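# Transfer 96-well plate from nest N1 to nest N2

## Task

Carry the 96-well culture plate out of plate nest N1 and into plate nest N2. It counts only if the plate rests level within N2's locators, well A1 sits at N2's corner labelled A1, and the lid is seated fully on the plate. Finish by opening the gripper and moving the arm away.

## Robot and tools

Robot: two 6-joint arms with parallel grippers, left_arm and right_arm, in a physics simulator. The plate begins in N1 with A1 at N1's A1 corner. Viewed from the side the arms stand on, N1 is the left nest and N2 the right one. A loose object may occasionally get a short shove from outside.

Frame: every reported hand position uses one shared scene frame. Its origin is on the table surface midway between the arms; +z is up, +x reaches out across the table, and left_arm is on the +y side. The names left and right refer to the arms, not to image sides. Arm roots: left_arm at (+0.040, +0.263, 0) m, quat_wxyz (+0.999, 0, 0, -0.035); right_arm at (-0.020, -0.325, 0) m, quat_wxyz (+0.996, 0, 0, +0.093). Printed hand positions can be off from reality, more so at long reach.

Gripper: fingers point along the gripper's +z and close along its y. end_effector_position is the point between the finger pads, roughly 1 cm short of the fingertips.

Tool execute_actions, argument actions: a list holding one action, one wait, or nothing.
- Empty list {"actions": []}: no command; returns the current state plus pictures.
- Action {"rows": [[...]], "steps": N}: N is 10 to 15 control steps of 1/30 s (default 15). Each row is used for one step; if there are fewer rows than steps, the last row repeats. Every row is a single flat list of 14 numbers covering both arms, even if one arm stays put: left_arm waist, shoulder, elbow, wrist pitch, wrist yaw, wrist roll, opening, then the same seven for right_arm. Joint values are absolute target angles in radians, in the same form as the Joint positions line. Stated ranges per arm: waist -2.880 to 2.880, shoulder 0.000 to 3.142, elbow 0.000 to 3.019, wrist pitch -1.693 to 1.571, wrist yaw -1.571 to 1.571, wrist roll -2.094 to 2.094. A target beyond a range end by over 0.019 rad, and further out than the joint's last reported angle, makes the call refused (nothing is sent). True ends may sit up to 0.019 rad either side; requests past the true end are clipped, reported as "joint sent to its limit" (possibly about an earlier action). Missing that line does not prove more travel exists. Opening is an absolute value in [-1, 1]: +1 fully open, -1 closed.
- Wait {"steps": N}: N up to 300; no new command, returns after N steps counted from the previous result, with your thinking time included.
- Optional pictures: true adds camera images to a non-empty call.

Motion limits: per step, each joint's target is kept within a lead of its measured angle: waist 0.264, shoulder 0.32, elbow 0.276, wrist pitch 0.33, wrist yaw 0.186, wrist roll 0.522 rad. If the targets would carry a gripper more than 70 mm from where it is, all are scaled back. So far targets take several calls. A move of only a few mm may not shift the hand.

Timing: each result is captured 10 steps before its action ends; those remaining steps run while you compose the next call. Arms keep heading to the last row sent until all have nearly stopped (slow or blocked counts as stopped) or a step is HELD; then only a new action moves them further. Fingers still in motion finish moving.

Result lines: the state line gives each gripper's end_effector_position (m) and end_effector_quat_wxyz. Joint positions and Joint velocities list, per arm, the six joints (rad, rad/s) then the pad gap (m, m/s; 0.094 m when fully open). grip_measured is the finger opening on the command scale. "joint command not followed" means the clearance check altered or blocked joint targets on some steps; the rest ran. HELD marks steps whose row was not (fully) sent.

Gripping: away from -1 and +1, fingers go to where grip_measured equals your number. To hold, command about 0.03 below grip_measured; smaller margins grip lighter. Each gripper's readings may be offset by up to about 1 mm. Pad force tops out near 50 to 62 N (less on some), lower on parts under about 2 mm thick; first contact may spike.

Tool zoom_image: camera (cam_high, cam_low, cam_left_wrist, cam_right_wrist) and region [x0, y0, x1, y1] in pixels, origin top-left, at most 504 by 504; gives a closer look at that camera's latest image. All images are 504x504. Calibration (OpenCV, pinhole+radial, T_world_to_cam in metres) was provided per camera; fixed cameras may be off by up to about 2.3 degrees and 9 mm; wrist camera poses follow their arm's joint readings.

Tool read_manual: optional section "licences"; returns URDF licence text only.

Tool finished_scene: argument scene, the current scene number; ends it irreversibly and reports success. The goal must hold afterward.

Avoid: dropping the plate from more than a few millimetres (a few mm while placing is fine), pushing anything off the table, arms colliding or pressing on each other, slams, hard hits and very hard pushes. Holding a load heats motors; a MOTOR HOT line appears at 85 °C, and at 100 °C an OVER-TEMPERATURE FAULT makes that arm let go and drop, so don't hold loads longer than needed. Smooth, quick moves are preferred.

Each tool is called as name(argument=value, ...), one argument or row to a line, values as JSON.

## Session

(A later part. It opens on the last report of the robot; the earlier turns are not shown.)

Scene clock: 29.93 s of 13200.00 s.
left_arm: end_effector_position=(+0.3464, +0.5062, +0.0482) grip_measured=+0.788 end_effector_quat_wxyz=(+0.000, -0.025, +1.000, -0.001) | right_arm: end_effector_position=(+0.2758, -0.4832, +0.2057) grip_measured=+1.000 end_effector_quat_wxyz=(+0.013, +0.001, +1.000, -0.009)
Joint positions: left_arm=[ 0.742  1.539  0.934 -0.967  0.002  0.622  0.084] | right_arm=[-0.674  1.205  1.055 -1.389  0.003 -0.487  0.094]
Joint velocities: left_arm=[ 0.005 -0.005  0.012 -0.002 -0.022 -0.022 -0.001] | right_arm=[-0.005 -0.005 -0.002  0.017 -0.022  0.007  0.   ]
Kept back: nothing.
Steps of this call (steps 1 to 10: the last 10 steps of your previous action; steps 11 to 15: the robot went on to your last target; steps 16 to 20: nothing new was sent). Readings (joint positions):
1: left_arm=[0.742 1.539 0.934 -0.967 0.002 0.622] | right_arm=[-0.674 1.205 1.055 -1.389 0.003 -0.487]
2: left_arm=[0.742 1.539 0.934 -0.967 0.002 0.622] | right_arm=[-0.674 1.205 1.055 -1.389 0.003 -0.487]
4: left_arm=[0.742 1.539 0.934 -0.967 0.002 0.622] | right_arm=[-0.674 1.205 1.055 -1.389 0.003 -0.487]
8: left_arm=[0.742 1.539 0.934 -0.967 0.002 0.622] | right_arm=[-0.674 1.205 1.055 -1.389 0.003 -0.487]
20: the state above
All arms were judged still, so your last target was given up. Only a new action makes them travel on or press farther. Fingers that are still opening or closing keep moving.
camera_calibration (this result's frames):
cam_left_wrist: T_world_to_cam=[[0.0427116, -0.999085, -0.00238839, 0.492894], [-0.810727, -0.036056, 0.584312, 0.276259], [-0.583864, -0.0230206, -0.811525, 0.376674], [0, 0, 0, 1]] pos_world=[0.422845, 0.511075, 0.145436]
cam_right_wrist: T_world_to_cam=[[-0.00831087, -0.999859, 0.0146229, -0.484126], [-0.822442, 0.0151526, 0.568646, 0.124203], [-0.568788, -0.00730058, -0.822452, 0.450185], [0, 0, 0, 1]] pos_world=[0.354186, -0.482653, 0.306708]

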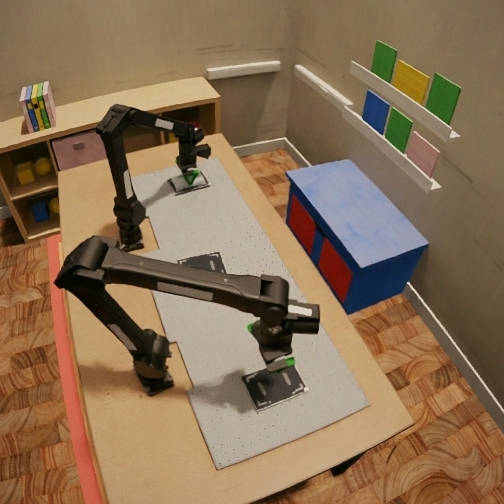

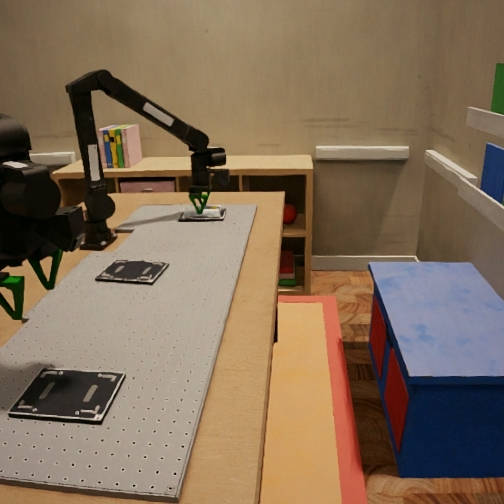

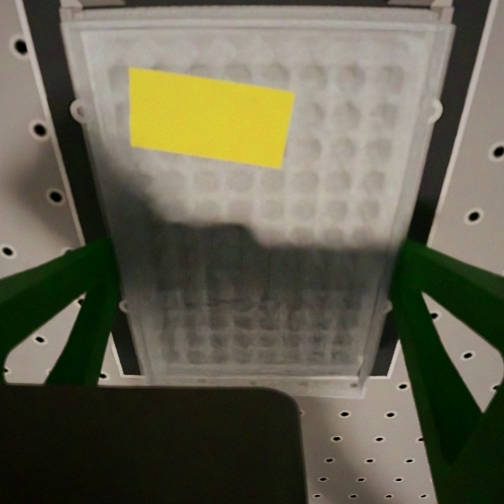

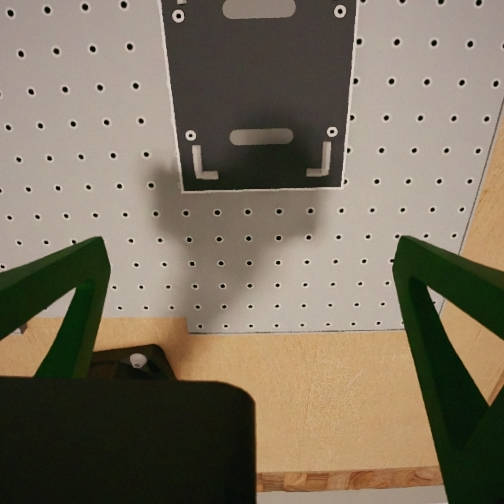

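execute_actions(
  actions=[
    {"rows":[[0.742,1.539,0.934,-0.967,0,0.62,1,-0.663,1.2,1.1,-1.4,0,-0.5,1]]},
  ],
)

execute_actions(
  actions=[
    {"steps":20},
  ],
  pictures=true,
)

zoom_image(
  camera="cam_low",
  region=[170, 190, 240, 230],
)

zoom_image(
  camera="cam_left_wrist",
  region=[120, 280, 420, 410],
)

Scene clock: 30.70 s of 13200.00 s.
left_arm: end_effector_position=(+0.3466, +0.5063, +0.0482) grip_measured=+1.000 end_effector_quat_wxyz=(+0.001, -0.025, +1.000, -0.001) | right_arm: end_effector_position=(+0.2758, -0.4832, +0.2057) grip_measured=+1.000 end_effector_quat_wxyz=(+0.013, +0.001, +1.000, -0.009)
Joint positions: left_arm=[ 0.742  1.539  0.934 -0.967  0.002  0.622  0.094] | right_arm=[-0.674  1.205  1.055 -1.389  0.003 -0.487  0.094]
Joint velocities: left_arm=[-0.005 -0.005 -0.007  0.012 -0.007  0.022  0.   ] | right_arm=[-0.005 -0.015 -0.007  0.007 -0.007 -0.051  0.   ]
Steps of this call (steps 1 to 18: nothing new was sent; steps 19 to 23: the first 5 steps of this action). Readings (joint positions):
19: left_arm=[0.742 1.539 0.934 -0.967 0.002 0.622] | right_arm=[-0.674 1.205 1.055 -1.389 0.003 -0.487]
20: left_arm=[0.742 1.539 0.934 -0.967 0.002 0.622] | right_arm=[-0.674 1.205 1.055 -1.389 0.003 -0.487]
22: left_arm=[0.742 1.539 0.934 -0.967 0.002 0.622] | right_arm=[-0.674 1.205 1.055 -1.389 0.003 -0.487]
23: the state above

Scene clock: 31.37 s of 13200.00 s.
left_arm: end_effector_position=(+0.3466, +0.5063, +0.0482) grip_measured=+1.000 end_effector_quat_wxyz=(+0.001, -0.025, +1.000, -0.001) | right_arm: end_effector_position=(+0.2758, -0.4832, +0.2057) grip_measured=+1.000 end_effector_quat_wxyz=(+0.013, +0.001, +1.000, -0.009)
Joint positions: left_arm=[ 0.742  1.539  0.934 -0.967  0.002  0.622  0.094] | right_arm=[-0.674  1.205  1.055 -1.389  0.003 -0.487  0.094]
Joint velocities: left_arm=[ 0.005 -0.005 -0.007 -0.012 -0.051 -0.022  0.   ] | right_arm=[-0.005 -0.005 -0.017 -0.002 -0.007  0.022  0.   ]
Kept back: nothing.
Steps of this call (steps 1 to 10: the last 10 steps of your previous action; steps 11 to 15: the robot went on to your last target; steps 16 to 20: nothing new was sent). Readings (joint positions):
1: left_arm=[0.742 1.539 0.934 -0.967 0.002 0.622] | right_arm=[-0.674 1.205 1.055 -1.389 0.003 -0.487]
2: left_arm=[0.742 1.539 0.934 -0.967 0.002 0.622] | right_arm=[-0.674 1.205 1.055 -1.389 0.003 -0.487]
4: left_arm=[0.742 1.539 0.934 -0.967 0.002 0.622] | right_arm=[-0.674 1.205 1.055 -1.389 0.003 -0.487]
8: left_arm=[0.742 1.539 0.934 -0.967 0.002 0.622] | right_arm=[-0.674 1.205 1.055 -1.389 0.003 -0.487]
20: the state above
All arms were judged still, so your last target was given up. Only a new action makes them travel on or press farther. Fingers that are still opening or closing keep moving.
camera_calibration (this result's frames):
cam_left_wrist: T_world_to_cam=[[0.0427132, -0.999083, -0.00283771, 0.493025], [-0.811076, -0.0363336, 0.583811, 0.276668], [-0.583379, -0.0226348, -0.811884, 0.376416], [0, 0, 0, 1]] pos_world=[0.422933, 0.511145, 0.145484]
cam_right_wrist: T_world_to_cam=[[-0.00831087, -0.999859, 0.0146229, -0.484126], [-0.822442, 0.0151526, 0.568646, 0.124203], [-0.568788, -0.00730058, -0.822452, 0.450185], [0, 0, 0, 1]] pos_world=[0.354186, -0.482653, 0.306708]

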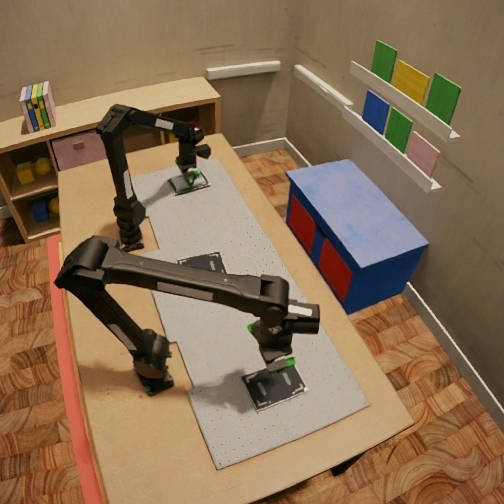

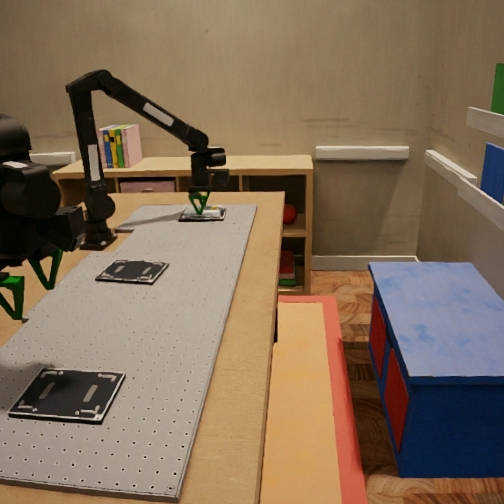

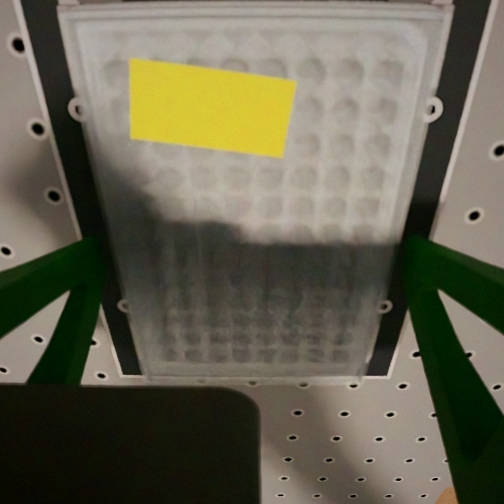

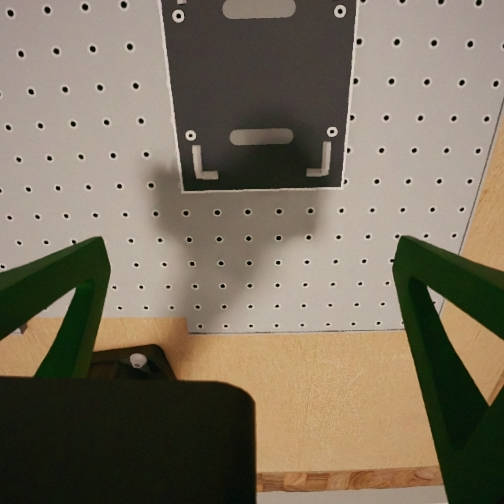

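Region (170, 190, 240, 230) of cam_low's 504x504 image, scaled by 7.200, with more detail than that image has; it fills the top 288 rows of this view, and the rest is white.

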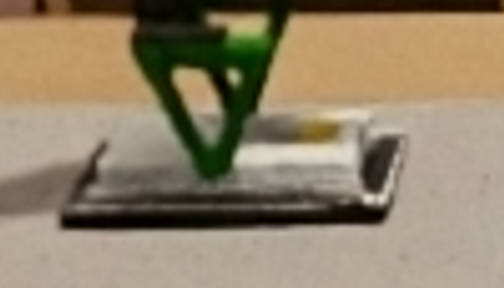

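Region (120, 280, 420, 410) of cam_left_wrist's 504x504 image, scaled by 1.680, with more detail than that image has; it fills the top 218 rows of this view, and the rest is white.

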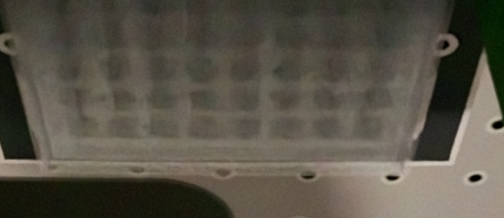

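execute_actions(
  actions=[
    {"rows":[[0.70,1.52,1.08,-1.13,0,0.58,1,-0.663,1.2,1.1,-1.4,0,-0.5,1]]},
  ],
)

execute_actions(
  actions=[
    {"steps":25},
  ],
  pictures=true,
)

zoom_image(
  camera="cam_low",
  region=[175, 195, 231, 227],
)

zoom_image(
  camera="cam_left_wrist",
  region=[80, 0, 430, 350],
)

Scene clock: 32.37 s of 13200.00 s.
left_arm: end_effector_position=(+0.3547, +0.5008, +0.0766) grip_measured=+1.000 end_effector_quat_wxyz=(-0.024, -0.022, +0.999, -0.016) | right_arm: end_effector_position=(+0.2758, -0.4832, +0.2057) grip_measured=+1.000 end_effector_quat_wxyz=(+0.013, +0.001, +1.000, -0.009)
Joint positions: left_arm=[ 0.717  1.538  1.019 -1.11  -0.001  0.603  0.094] | right_arm=[-0.674  1.205  1.055 -1.389  0.003 -0.487  0.094]
Joint velocities: left_arm=[-0.181 -0.093  0.427 -0.164  0.051 -0.081  0.   ] | right_arm=[-0.015  0.005  0.002  0.027  0.007 -0.022  0.   ]
Steps of this call (steps 1 to 25: nothing new was sent; steps 26 to 30: the first 5 steps of this action). Readings (joint positions):
26: left_arm=[0.740 1.540 0.946 -0.999 0.001 0.617] | right_arm=[-0.674 1.205 1.055 -1.389 0.003 -0.487]
27: left_arm=[0.735 1.541 0.965 -1.050 0.000 0.612] | right_arm=[-0.674 1.205 1.055 -1.389 0.003 -0.487]
29: left_arm=[0.723 1.540 1.004 -1.102 -0.001 0.605] | right_arm=[-0.674 1.205 1.055 -1.389 0.003 -0.487]
30: the state above

Scene clock: 33.20 s of 13200.00 s.
left_arm: end_effector_position=(+0.3638, +0.5023, +0.0898) grip_measured=+1.000 end_effector_quat_wxyz=(-0.013, -0.022, +1.000, -0.009) | right_arm: end_effector_position=(+0.2758, -0.4832, +0.2057) grip_measured=+1.000 end_effector_quat_wxyz=(+0.013, +0.001, +1.000, -0.009)
Joint positions: left_arm=[ 0.706  1.524  1.044 -1.122 -0.001  0.593  0.094] | right_arm=[-0.674  1.205  1.055 -1.389  0.003 -0.487  0.094]
Joint velocities: left_arm=[-0.005 -0.005 -0.007 -0.012  0.007 -0.037  0.   ] | right_arm=[-0.015  0.005 -0.012 -0.007 -0.007 -0.007  0.   ]
Kept back: nothing.
Steps of this call (steps 1 to 10: the last 10 steps of your previous action; steps 11 to 25: the robot went on to your last target). Readings (joint positions):
1: left_arm=[0.712 1.535 1.031 -1.113 -0.001 0.601] | right_arm=[-0.674 1.205 1.055 -1.389 0.003 -0.487]
2: left_arm=[0.708 1.532 1.039 -1.115 -0.001 0.600] | right_arm=[-0.674 1.205 1.055 -1.389 0.003 -0.487]
4: left_arm=[0.706 1.525 1.044 -1.116 -0.001 0.597] | right_arm=[-0.674 1.205 1.055 -1.389 0.003 -0.487]
8: left_arm=[0.706 1.524 1.044 -1.122 -0.001 0.595] | right_arm=[-0.674 1.205 1.055 -1.389 0.003 -0.487]
25: the state above
camera_calibration (this result's frames):
cam_left_wrist: T_world_to_cam=[[0.0355376, -0.999298, 0.0118368, 0.489806], [-0.795289, -0.021106, 0.605863, 0.250841], [-0.605188, -0.0309446, -0.795481, 0.430757], [0, 0, 0, 1]] pos_world=[0.442774, 0.508086, 0.184886]
cam_right_wrist: T_world_to_cam=[[-0.00831087, -0.999859, 0.0146229, -0.484126], [-0.822442, 0.0151526, 0.568646, 0.124203], [-0.568788, -0.00730058, -0.822452, 0.450185], [0, 0, 0, 1]] pos_world=[0.354186, -0.482653, 0.306708]

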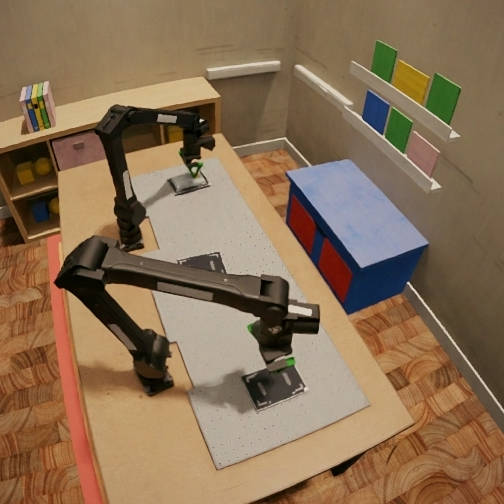

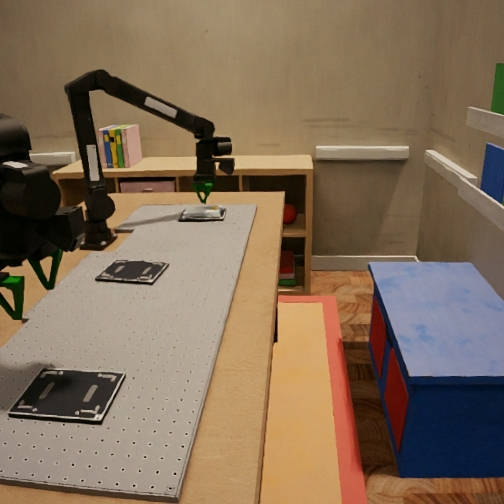

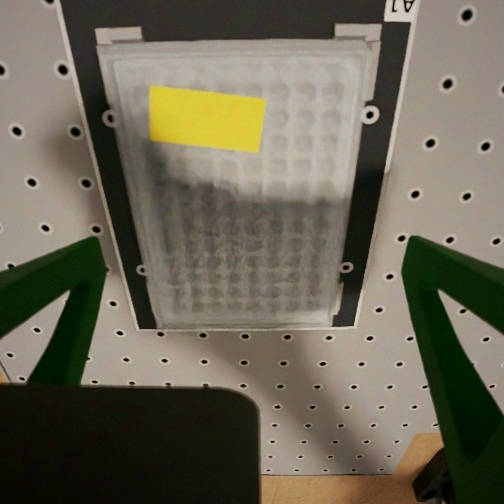

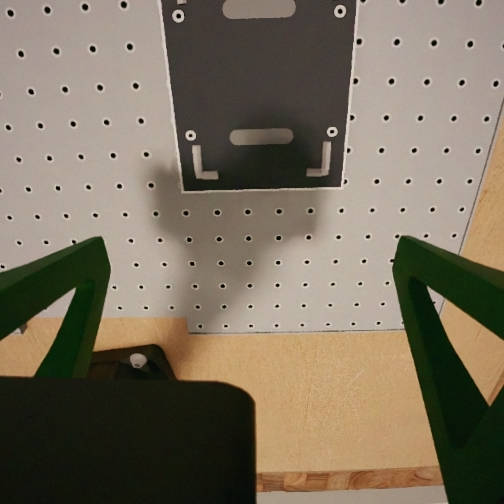

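Region (175, 195, 231, 227) of cam_low's 504x504 image, scaled by 9.000, with more detail than that image has; it fills the top 288 rows of this view, and the rest is white.

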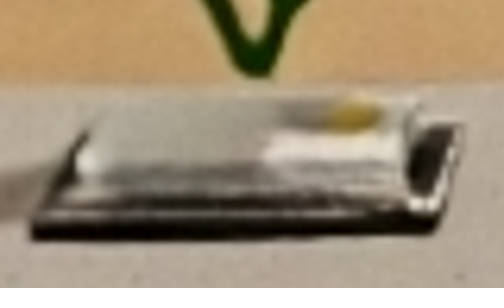

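Region (80, 0, 430, 350) of cam_left_wrist's 504x504 image, scaled by 1.440, with more detail than that image has.

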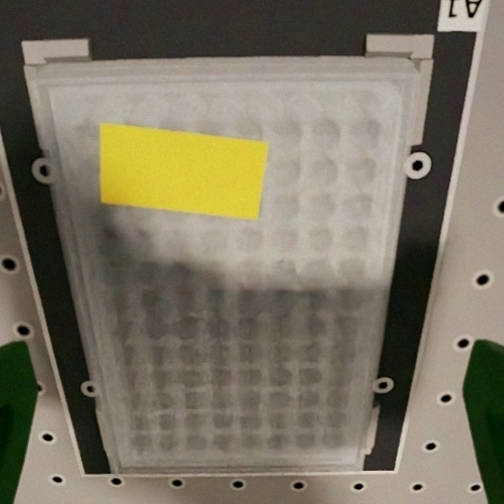

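execute_actions(
  actions=[
    {"rows":[[0.894,1.31,0.83,-1.07,0,0.78,-1,-0.663,1.2,1.1,-1.4,0,-0.5,1]]},
  ],
)

execute_actions(
  actions=[
    {"steps":25},
  ],
)

execute_actions(
  actions=[
    {"rows":[[0.894,1.35,0.79,-1.0,0,0.78,-1,-0.663,1.2,1.1,-1.4,0,-0.5,1],[0.894,1.35,0.79,-1.0,0,0.78,-1,-0.663,1.2,1.1,-1.4,0,-0.5,1],[0.894,1.35,0.79,-1.0,0,0.78,-1,-0.663,1.2,1.1,-1.4,0,-0.5,1],[0.894,1.385,0.75,-0.935,0,0.78,-1,-0.663,1.2,1.1,-1.4,0,-0.5,1]]},
  ],
)

execute_actions(
  actions=[
    {"steps":25},
  ],
  pictures=true,
)

zoom_image(
  camera="cam_low",
  region=[165, 190, 235, 230],
)

Scene clock: 34.63 s of 13200.00 s.
left_arm: end_effector_position=(+0.2844, +0.5010, +0.0823) grip_measured=-0.342 end_effector_quat_wxyz=(-0.007, -0.039, +0.999, -0.007) | right_arm: end_effector_position=(+0.2758, -0.4832, +0.2057) grip_measured=+1.000 end_effector_quat_wxyz=(+0.013, +0.001, +1.000, -0.009)
Joint positions: left_arm=[ 0.843  1.372  0.86  -1.079  0.002  0.695  0.031] | right_arm=[-0.674  1.205  1.055 -1.389  0.003 -0.487  0.094]
Joint velocities: left_arm=[ 1.197 -1.089 -0.921 -0.017 -0.11   0.505 -0.422] | right_arm=[-0.005 -0.005 -0.012 -0.017 -0.081  0.022  0.   ]
Steps of this call (steps 1 to 15: the robot went on to your last target; steps 16 to 38: nothing new was sent; steps 39 to 43: the first 5 steps of this action). Readings (joint positions):
39: left_arm=[0.715 1.513 1.026 -1.108 0.002 0.611] | right_arm=[-0.674 1.205 1.055 -1.389 0.003 -0.487]
40: left_arm=[0.732 1.487 0.988 -1.088 0.004 0.633] | right_arm=[-0.674 1.205 1.055 -1.389 0.003 -0.487]
42: left_arm=[0.802 1.411 0.897 -1.079 0.004 0.676] | right_arm=[-0.674 1.205 1.055 -1.389 0.003 -0.487]
43: the state above

Scene clock: 35.47 s of 13200.00 s.
left_arm: end_effector_position=(+0.2611, +0.5077, +0.0930) grip_measured=-0.979 end_effector_quat_wxyz=(+0.005, -0.034, +0.999, +0.007) | right_arm: end_effector_position=(+0.2758, -0.4832, +0.2057) grip_measured=+1.000 end_effector_quat_wxyz=(+0.013, +0.001, +1.000, -0.009)
Joint positions: left_arm=[ 0.905  1.3    0.825 -1.077 -0.003  0.766  0.001] | right_arm=[-0.674  1.205  1.055 -1.389  0.003 -0.487  0.094]
Joint velocities: left_arm=[-0.005  0.005  0.002  0.002 -0.022 -0.022 -0.003] | right_arm=[-0.005 -0.015  0.017  0.017 -0.022  0.022  0.   ]
Kept back: nothing.
Steps of this call (steps 1 to 10: the last 10 steps of your previous action; steps 11 to 25: the robot went on to your last target). Readings (joint positions):
1: left_arm=[0.879 1.339 0.836 -1.080 -0.001 0.709] | right_arm=[-0.674 1.205 1.055 -1.389 0.003 -0.487]
2: left_arm=[0.903 1.316 0.826 -1.081 -0.003 0.720] | right_arm=[-0.674 1.205 1.055 -1.389 0.003 -0.487]
4: left_arm=[0.916 1.293 0.825 -1.079 -0.003 0.737] | right_arm=[-0.674 1.205 1.055 -1.389 0.003 -0.487]
8: left_arm=[0.907 1.294 0.825 -1.077 -0.003 0.755] | right_arm=[-0.674 1.205 1.055 -1.389 0.003 -0.487]
25: the state above

Scene clock: 35.63 s of 13200.00 s.
left_arm: end_effector_position=(+0.2659, +0.5131, +0.0706) grip_measured=-0.979 end_effector_quat_wxyz=(+0.015, -0.034, +0.999, +0.017) | right_arm: end_effector_position=(+0.2758, -0.4832, +0.2057) grip_measured=+1.000 end_effector_quat_wxyz=(+0.013, +0.001, +1.000, -0.009)
Joint positions: left_arm=[ 0.905  1.336  0.79  -0.979 -0.003  0.767  0.001] | right_arm=[-0.674  1.205  1.055 -1.389  0.003 -0.487  0.094]
Joint velocities: left_arm=[ 0.005  0.425 -0.374  0.672 -0.037 -0.051 -0.   ] | right_arm=[-0.005 -0.005 -0.017 -0.027  0.007 -0.007  0.   ]
Steps of this call (steps 1 to 5: the first 5 steps of this action). Readings (joint positions):
1: left_arm=[0.905 1.302 0.821 -1.065 -0.003 0.767] | right_arm=[-0.674 1.205 1.055 -1.389 0.003 -0.487]
2: left_arm=[0.905 1.306 0.816 -1.043 -0.003 0.767] | right_arm=[-0.674 1.205 1.055 -1.389 0.003 -0.487]
4: left_arm=[0.905 1.324 0.801 -1.006 -0.003 0.767] | right_arm=[-0.674 1.205 1.055 -1.389 0.003 -0.487]
5: the state above

Scene clock: 36.47 s of 13200.00 s.
left_arm: end_effector_position=(+0.2568, +0.5030, +0.0405) grip_measured=-0.979 end_effector_quat_wxyz=(-0.007, -0.034, +0.999, -0.005) | right_arm: end_effector_position=(+0.2758, -0.4832, +0.2057) grip_measured=+1.000 end_effector_quat_wxyz=(+0.013, +0.001, +1.000, -0.009)
Joint positions: left_arm=[ 0.905  1.394  0.751 -0.944 -0.003  0.767  0.001] | right_arm=[-0.674  1.205  1.055 -1.389  0.003 -0.487  0.094]
Joint velocities: left_arm=[-0.005 -0.015 -0.012 -0.012 -0.007 -0.007 -0.002] | right_arm=[-0.005 -0.005 -0.017 -0.017  0.022 -0.037  0.   ]
Kept back: nothing.
Steps of this call (steps 1 to 10: the last 10 steps of your previous action; steps 11 to 25: the robot went on to your last target). Readings (joint positions):
1: left_arm=[0.905 1.350 0.778 -0.962 -0.003 0.767] | right_arm=[-0.674 1.205 1.055 -1.389 0.003 -0.487]
2: left_arm=[0.905 1.364 0.768 -0.954 -0.003 0.767] | right_arm=[-0.674 1.205 1.055 -1.389 0.003 -0.487]
4: left_arm=[0.905 1.387 0.756 -0.950 -0.003 0.767] | right_arm=[-0.674 1.205 1.055 -1.389 0.003 -0.487]
8: left_arm=[0.905 1.394 0.751 -0.947 -0.003 0.767] | right_arm=[-0.674 1.205 1.055 -1.389 0.003 -0.487]
25: the state above
camera_calibration (this result's frames):
cam_left_wrist: T_world_to_cam=[[0.0605898, -0.998152, 0.00464626, 0.488174], [-0.801954, -0.0459077, 0.59562, 0.210212], [-0.594306, -0.0398146, -0.803253, 0.328788], [0, 0, 0, 1]] pos_world=[0.334402, 0.510012, 0.136626]
cam_right_wrist: T_world_to_cam=[[-0.00831087, -0.999859, 0.0146229, -0.484126], [-0.822442, 0.0151526, 0.568646, 0.124203], [-0.568788, -0.00730058, -0.822452, 0.450185], [0, 0, 0, 1]] pos_world=[0.354186, -0.482653, 0.306708]

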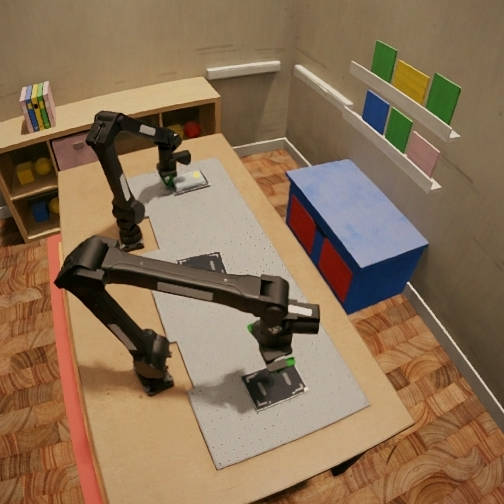

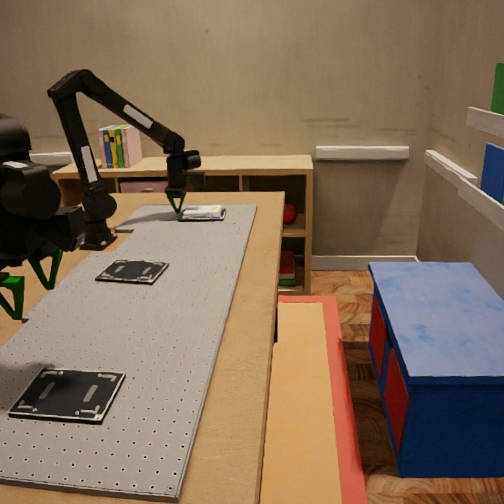

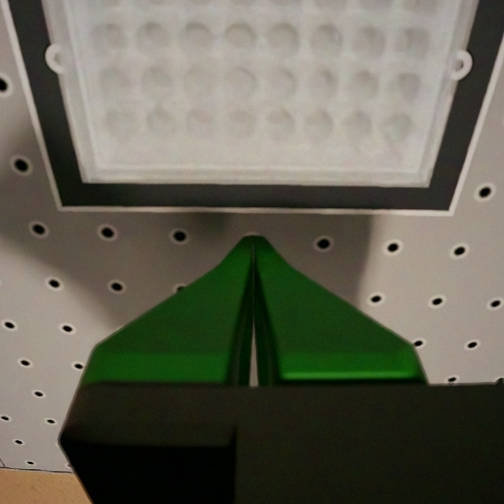

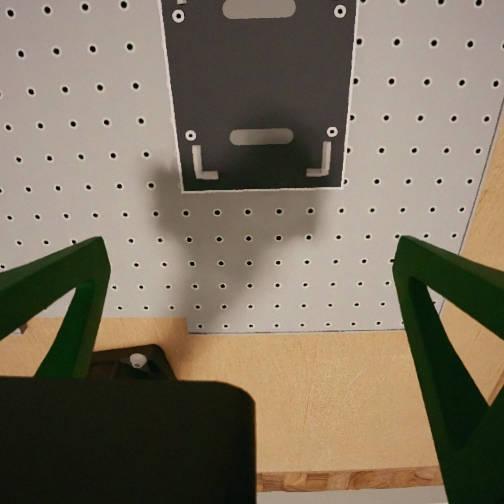

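Region (165, 190, 235, 230) of cam_low's 504x504 image, scaled by 7.200, with more detail than that image has; it fills the top 288 rows of this view, and the rest is white.

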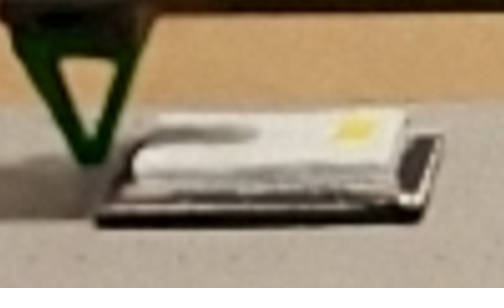

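execute_actions(
  actions=[
    {"rows":[[0.875,1.40,0.785,-0.945,0,0.75,-1,-0.663,1.2,1.1,-1.4,0,-0.5,1],[0.875,1.40,0.785,-0.945,0,0.75,-1,-0.663,1.2,1.1,-1.4,0,-0.5,1],[0.875,1.40,0.785,-0.945,0,0.75,-1,-0.663,1.2,1.1,-1.4,0,-0.5,1],[0.875,1.40,0.785,-0.945,0,0.75,-1,-0.663,1.2,1.1,-1.4,0,-0.5,1],[0.855,1.425,0.805,-0.943,0,0.74,-1,-0.663,1.2,1.1,-1.4,0,-0.5,1]]},
  ],
)

execute_actions(
  actions=[
    {"steps":25},
  ],
  pictures=true,
)

zoom_image(
  camera="cam_low",
  region=[165, 190, 235, 230],
)

Scene clock: 37.20 s of 13200.00 s.
left_arm: end_effector_position=(+0.2613, +0.4989, +0.0401) grip_measured=-0.979 end_effector_quat_wxyz=(-0.007, -0.027, +1.000, -0.005) | right_arm: end_effector_position=(+0.2758, -0.4832, +0.2057) grip_measured=+1.000 end_effector_quat_wxyz=(+0.013, +0.001, +1.000, -0.009)
Joint positions: left_arm=[ 0.886  1.395  0.751 -0.944 -0.003  0.763  0.001] | right_arm=[-0.674  1.205  1.055 -1.389  0.003 -0.487  0.094]
Joint velocities: left_arm=[-0.161  0.054  0.012 -0.007  0.022 -0.007 -0.001] | right_arm=[-0.015  0.005  0.012 -0.017  0.022 -0.051  0.   ]
Steps of this call (steps 1 to 15: the robot went on to your last target; steps 16 to 17: nothing new was sent; steps 18 to 22: the first 5 steps of this action). Readings (joint positions):
18: left_arm=[0.903 1.394 0.751 -0.944 -0.003 0.766] | right_arm=[-0.674 1.205 1.055 -1.389 0.003 -0.487]
19: left_arm=[0.900 1.394 0.751 -0.944 -0.003 0.766] | right_arm=[-0.674 1.205 1.055 -1.389 0.003 -0.487]
21: left_arm=[0.892 1.394 0.751 -0.944 -0.003 0.765] | right_arm=[-0.674 1.205 1.055 -1.389 0.003 -0.487]
22: the state above

Scene clock: 38.03 s of 13200.00 s.
left_arm: end_effector_position=(+0.2680, +0.4950, +0.0368) grip_measured=-0.979 end_effector_quat_wxyz=(-0.011, -0.020, +1.000, -0.009) | right_arm: end_effector_position=(+0.2758, -0.4832, +0.2057) grip_measured=+1.000 end_effector_quat_wxyz=(+0.013, +0.001, +1.000, -0.009)
Joint positions: left_arm=[ 0.863  1.414  0.759 -0.945 -0.002  0.753  0.001] | right_arm=[-0.674  1.205  1.055 -1.389  0.003 -0.487  0.094]
Joint velocities: left_arm=[-0.005 -0.005 -0.002  0.002  0.007  0.066  0.001] | right_arm=[-0.005 -0.005  0.002 -0.007 -0.095  0.022  0.   ]
Kept back: nothing.
Steps of this call (steps 1 to 10: the last 10 steps of your previous action; steps 11 to 25: the robot went on to your last target). Readings (joint positions):
1: left_arm=[0.880 1.398 0.753 -0.944 -0.003 0.761] | right_arm=[-0.674 1.205 1.055 -1.389 0.003 -0.487]
2: left_arm=[0.874 1.402 0.755 -0.944 -0.003 0.760] | right_arm=[-0.674 1.205 1.055 -1.389 0.003 -0.487]
4: left_arm=[0.865 1.411 0.756 -0.944 -0.002 0.758] | right_arm=[-0.674 1.205 1.055 -1.389 0.003 -0.487]
8: left_arm=[0.863 1.414 0.759 -0.945 -0.002 0.755] | right_arm=[-0.674 1.205 1.055 -1.389 0.003 -0.487]
25: the state above
camera_calibration (this result's frames):
cam_left_wrist: T_world_to_cam=[[0.0320951, -0.999395, 0.0134252, 0.487416], [-0.797731, -0.0175217, 0.602759, 0.205628], [-0.602159, -0.0300553, -0.797811, 0.329225], [0, 0, 0, 1]] pos_world=[0.346638, 0.500619, 0.132172]
cam_right_wrist: T_world_to_cam=[[-0.00831087, -0.999859, 0.0146229, -0.484126], [-0.822442, 0.0151526, 0.568646, 0.124203], [-0.568788, -0.00730058, -0.822452, 0.450185], [0, 0, 0, 1]] pos_world=[0.354186, -0.482653, 0.306708]

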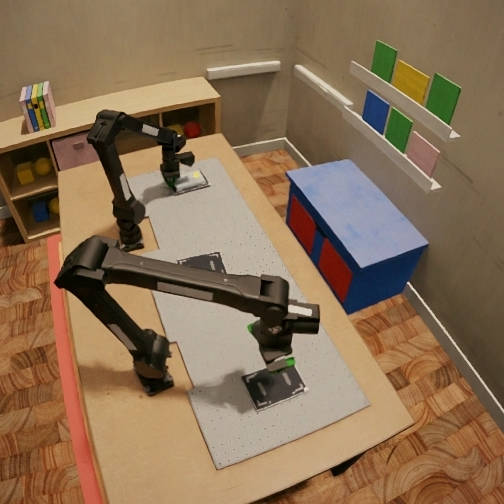

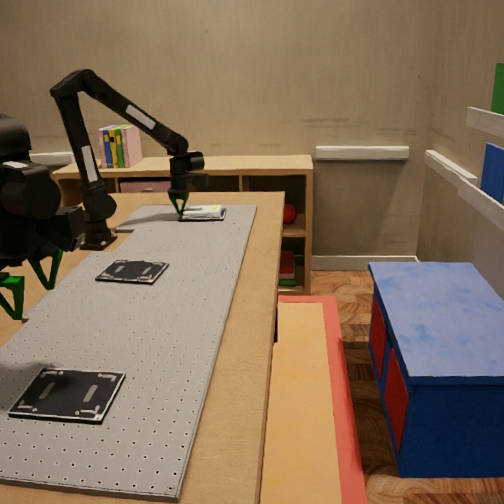

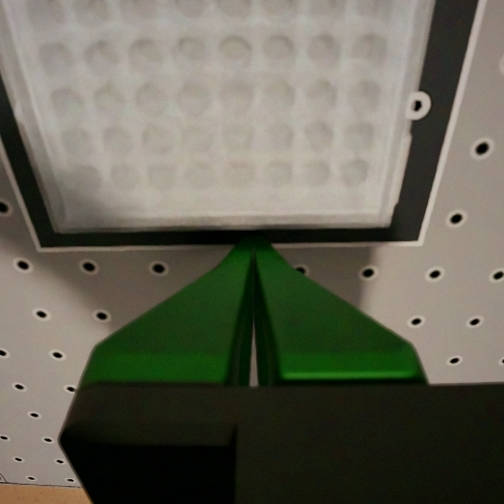

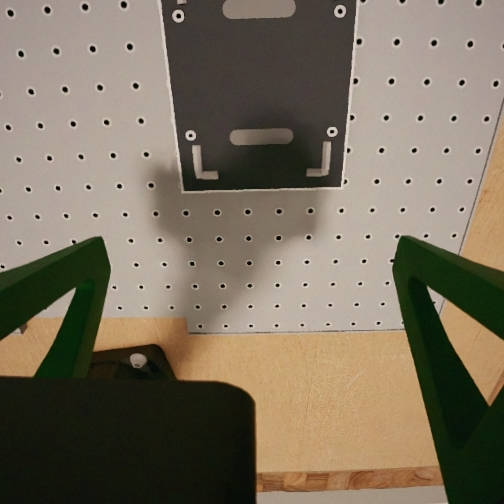

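Region (165, 190, 235, 230) of cam_low's 504x504 image, scaled by 7.200, with more detail than that image has; it fills the top 288 rows of this view, and the rest is white.

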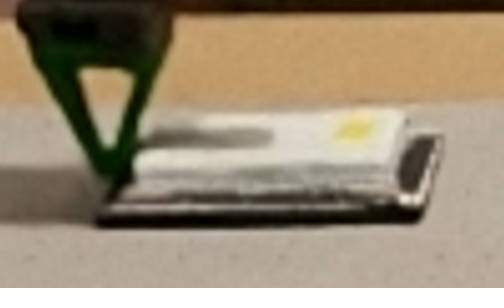

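execute_actions(
  actions=[
    {"rows":[[0.855,1.43,0.842,-0.94,0,0.74,-1,-0.663,1.2,1.1,-1.4,0,-0.5,1]]},
  ],
)

execute_actions(
  actions=[
    {"steps":25},
  ],
  pictures=true,
)

zoom_image(
  camera="cam_low",
  region=[165, 190, 235, 230],
)

Scene clock: 38.57 s of 13200.00 s.
left_arm: end_effector_position=(+0.2773, +0.5046, +0.0437) grip_measured=-0.979 end_effector_quat_wxyz=(-0.003, -0.020, +1.000, -0.001) | right_arm: end_effector_position=(+0.2758, -0.4832, +0.2057) grip_measured=+1.000 end_effector_quat_wxyz=(+0.013, +0.001, +1.000, -0.009)
Joint positions: left_arm=[ 0.863  1.42   0.788 -0.945 -0.003  0.753  0.001] | right_arm=[-0.674  1.205  1.055 -1.389  0.003 -0.487  0.094]
Joint velocities: left_arm=[ 0.005  0.005  0.149 -0.017 -0.139 -0.066  0.002] | right_arm=[-0.005  0.005  0.002 -0.002  0.007 -0.037  0.   ]
Steps of this call (steps 1 to 11: the robot went on to your last target; steps 12 to 16: the first 5 steps of this action). Readings (joint positions):
12: left_arm=[0.863 1.414 0.762 -0.945 -0.002 0.753] | right_arm=[-0.674 1.205 1.055 -1.389 0.003 -0.487]
13: left_arm=[0.863 1.416 0.767 -0.945 -0.002 0.753] | right_arm=[-0.674 1.205 1.055 -1.389 0.003 -0.487]
15: left_arm=[0.863 1.419 0.782 -0.945 -0.002 0.753] | right_arm=[-0.674 1.205 1.055 -1.389 0.003 -0.487]
16: the state above

Scene clock: 39.40 s of 13200.00 s.
left_arm: end_effector_position=(+0.2777, +0.5056, +0.0445) grip_measured=-0.979 end_effector_quat_wxyz=(-0.003, -0.020, +1.000, +0.001) | right_arm: end_effector_position=(+0.2758, -0.4832, +0.2057) grip_measured=+1.000 end_effector_quat_wxyz=(+0.013, +0.001, +1.000, -0.009)
Joint positions: left_arm=[ 0.863  1.42   0.791 -0.946 -0.006  0.753  0.001] | right_arm=[-0.674  1.205  1.055 -1.389  0.003 -0.487  0.094]
Joint velocities: left_arm=[-0.005  0.005 -0.002  0.007 -0.007 -0.081 -0.001] | right_arm=[ 0.005  0.015 -0.007  0.007 -0.037  0.066  0.   ]
Kept back: nothing.
Steps of this call (steps 1 to 10: the last 10 steps of your previous action; steps 11 to 15: the robot went on to your last target; steps 16 to 25: nothing new was sent). Readings (joint positions):
1: left_arm=[0.863 1.420 0.791 -0.946 -0.005 0.753] | right_arm=[-0.674 1.205 1.055 -1.389 0.003 -0.487]
2: left_arm=[0.863 1.420 0.791 -0.946 -0.006 0.753] | right_arm=[-0.674 1.205 1.055 -1.389 0.003 -0.487]
4: left_arm=[0.863 1.420 0.791 -0.946 -0.006 0.753] | right_arm=[-0.674 1.205 1.055 -1.389 0.003 -0.487]
8: left_arm=[0.863 1.420 0.791 -0.946 -0.006 0.753] | right_arm=[-0.674 1.205 1.055 -1.389 0.003 -0.487]
25: the state above
All arms were judged still, so your last target was given up. Only a new action makes them travel on or press farther. Fingers that are still opening or closing keep moving.
camera_calibration (this result's frames):
cam_left_wrist: T_world_to_cam=[[0.031984, -0.999469, -0.00616635, 0.498597], [-0.806649, -0.0294555, 0.590297, 0.217902], [-0.590165, -0.013906, -0.807163, 0.330489], [0, 0, 0, 1]] pos_world=[0.354867, 0.509347, 0.141206]
cam_right_wrist: T_world_to_cam=[[-0.00831087, -0.999859, 0.0146229, -0.484126], [-0.822442, 0.0151526, 0.568646, 0.124203], [-0.568788, -0.00730058, -0.822452, 0.450185], [0, 0, 0, 1]] pos_world=[0.354186, -0.482653, 0.306708]

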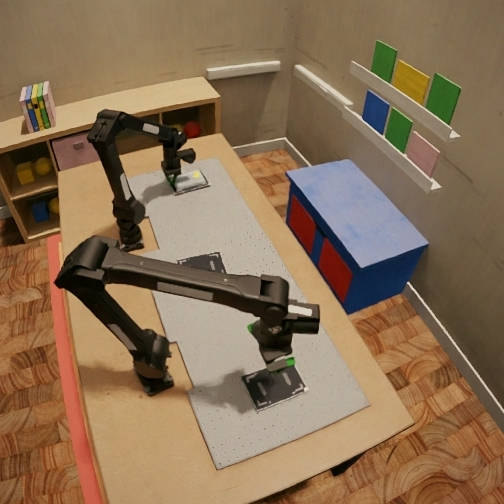

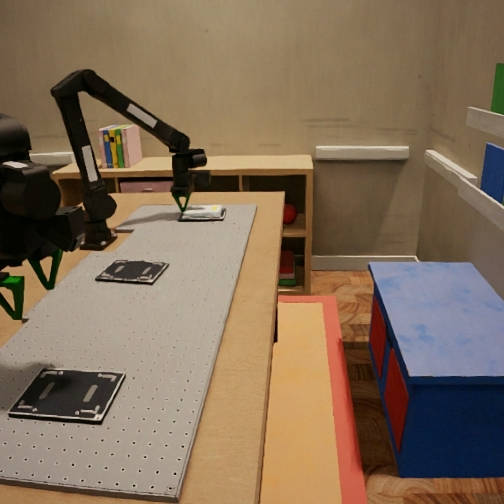

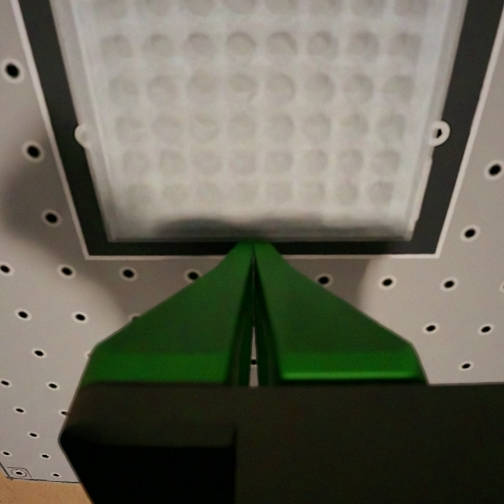

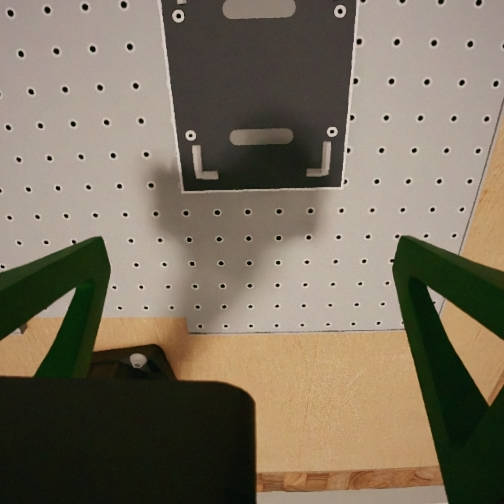

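Region (165, 190, 235, 230) of cam_low's 504x504 image, scaled by 7.200, with more detail than that image has; it fills the top 288 rows of this view, and the rest is white.

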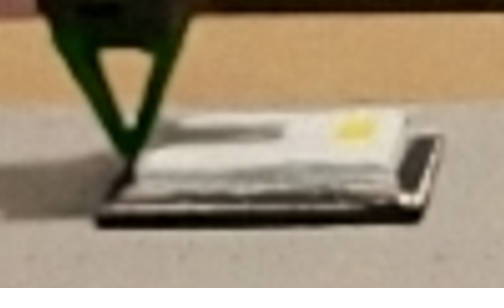

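execute_actions(
  actions=[
    {"rows":[[0.835,1.445,0.835,-0.925,0,0.74,-1,-0.663,1.2,1.1,-1.4,0,-0.5,1]]},
  ],
)

execute_actions(
  actions=[
    {"steps":25},
  ],
  pictures=true,
)

zoom_image(
  camera="cam_low",
  region=[165, 190, 235, 230],
)

Scene clock: 40.03 s of 13200.00 s.
left_arm: end_effector_position=(+0.2778, +0.5054, +0.0443) grip_measured=-0.979 end_effector_quat_wxyz=(-0.005, -0.019, +1.000, +0.002) | right_arm: end_effector_position=(+0.2758, -0.4832, +0.2057) grip_measured=+1.000 end_effector_quat_wxyz=(+0.013, +0.001, +1.000, -0.009)
Joint positions: left_arm=[ 0.86   1.421  0.791 -0.946 -0.01   0.753  0.001] | right_arm=[-0.674  1.205  1.055 -1.389  0.003 -0.487  0.094]
Joint velocities: left_arm=[ 0.015 -0.005  0.002  0.002 -0.081  0.022 -0.001] | right_arm=[-0.005 -0.015 -0.017  0.022 -0.007 -0.051  0.   ]
Steps of this call (steps 1 to 14: nothing new was sent; steps 15 to 19: the first 5 steps of this action). Readings (joint positions):
15: left_arm=[0.863 1.421 0.791 -0.946 -0.006 0.753] | right_arm=[-0.674 1.205 1.055 -1.389 0.003 -0.487]
16: left_arm=[0.861 1.421 0.791 -0.946 -0.008 0.753] | right_arm=[-0.674 1.205 1.055 -1.389 0.003 -0.487]
18: left_arm=[0.860 1.421 0.791 -0.946 -0.010 0.753] | right_arm=[-0.674 1.205 1.055 -1.389 0.003 -0.487]
19: the state above

Scene clock: 40.87 s of 13200.00 s.
left_arm: end_effector_position=(+0.2778, +0.5054, +0.0443) grip_measured=-0.979 end_effector_quat_wxyz=(-0.005, -0.019, +1.000, +0.002) | right_arm: end_effector_position=(+0.2758, -0.4832, +0.2057) grip_measured=+1.000 end_effector_quat_wxyz=(+0.013, +0.001, +1.000, -0.009)
Joint positions: left_arm=[ 0.86   1.421  0.791 -0.946 -0.01   0.753  0.001] | right_arm=[-0.674  1.205  1.055 -1.389  0.003 -0.487  0.094]
Joint velocities: left_arm=[ 0.005 -0.015 -0.012  0.007  0.081  0.007 -0.   ] | right_arm=[-0.005 -0.015  0.027  0.002  0.007  0.037  0.   ]
Kept back: nothing.
Steps of this call (steps 1 to 10: the last 10 steps of your previous action; steps 11 to 15: the robot went on to your last target; steps 16 to 25: nothing new was sent). Readings (joint positions):
1: left_arm=[0.860 1.421 0.791 -0.946 -0.010 0.753] | right_arm=[-0.674 1.205 1.055 -1.389 0.003 -0.487]
2: left_arm=[0.860 1.421 0.791 -0.946 -0.010 0.753] | right_arm=[-0.674 1.205 1.055 -1.389 0.003 -0.487]
4: left_arm=[0.860 1.421 0.791 -0.946 -0.010 0.753] | right_arm=[-0.674 1.205 1.055 -1.389 0.003 -0.487]
8: left_arm=[0.860 1.421 0.791 -0.946 -0.010 0.753] | right_arm=[-0.674 1.205 1.055 -1.389 0.003 -0.487]
25: the state above
All arms were judged still, so your last target was given up. Only a new action makes them travel on or press farther. Fingers that are still opening or closing keep moving.
camera_calibration (this result's frames):
cam_left_wrist: T_world_to_cam=[[0.0292698, -0.999534, -0.00867734, 0.499315], [-0.804643, -0.0287113, 0.593065, 0.217052], [-0.593038, -0.0103767, -0.805108, 0.32927], [0, 0, 0, 1]] pos_world=[0.355304, 0.508731, 0.140705]
cam_right_wrist: T_world_to_cam=[[-0.00831087, -0.999859, 0.0146229, -0.484126], [-0.822442, 0.0151526, 0.568646, 0.124203], [-0.568788, -0.00730058, -0.822452, 0.450185], [0, 0, 0, 1]] pos_world=[0.354186, -0.482653, 0.306708]

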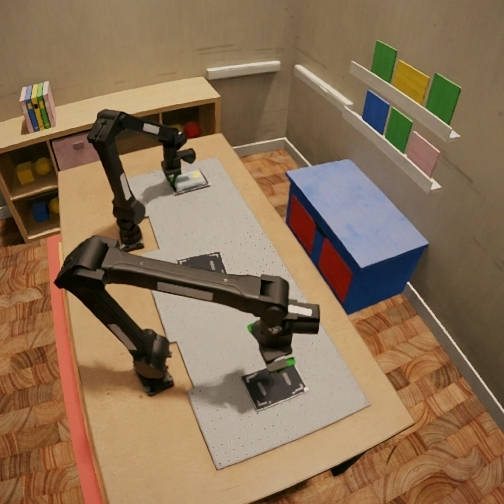

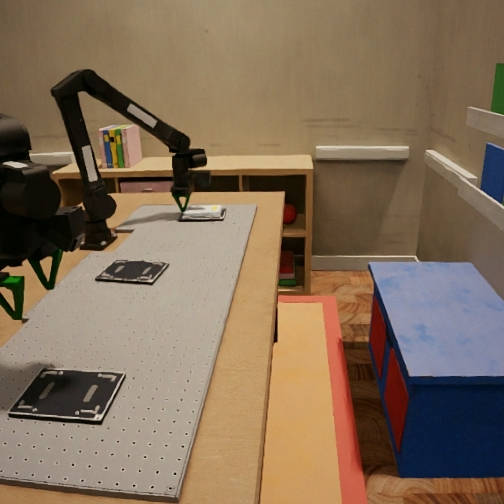

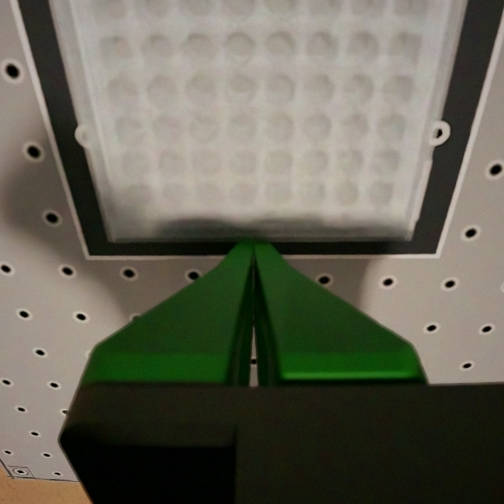

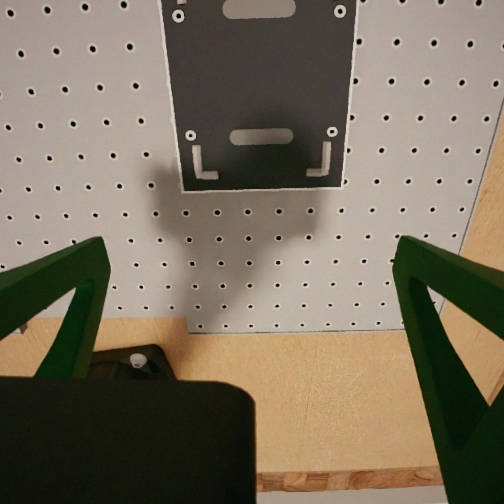

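Region (165, 190, 235, 230) of cam_low's 504x504 image, scaled by 7.200, with more detail than that image has; it fills the top 288 rows of this view, and the rest is white.

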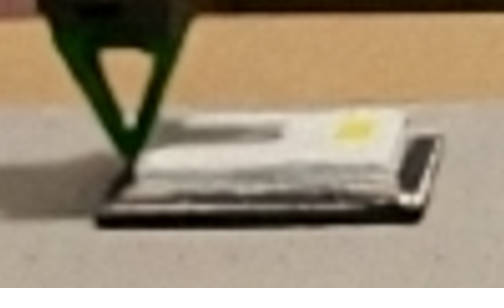

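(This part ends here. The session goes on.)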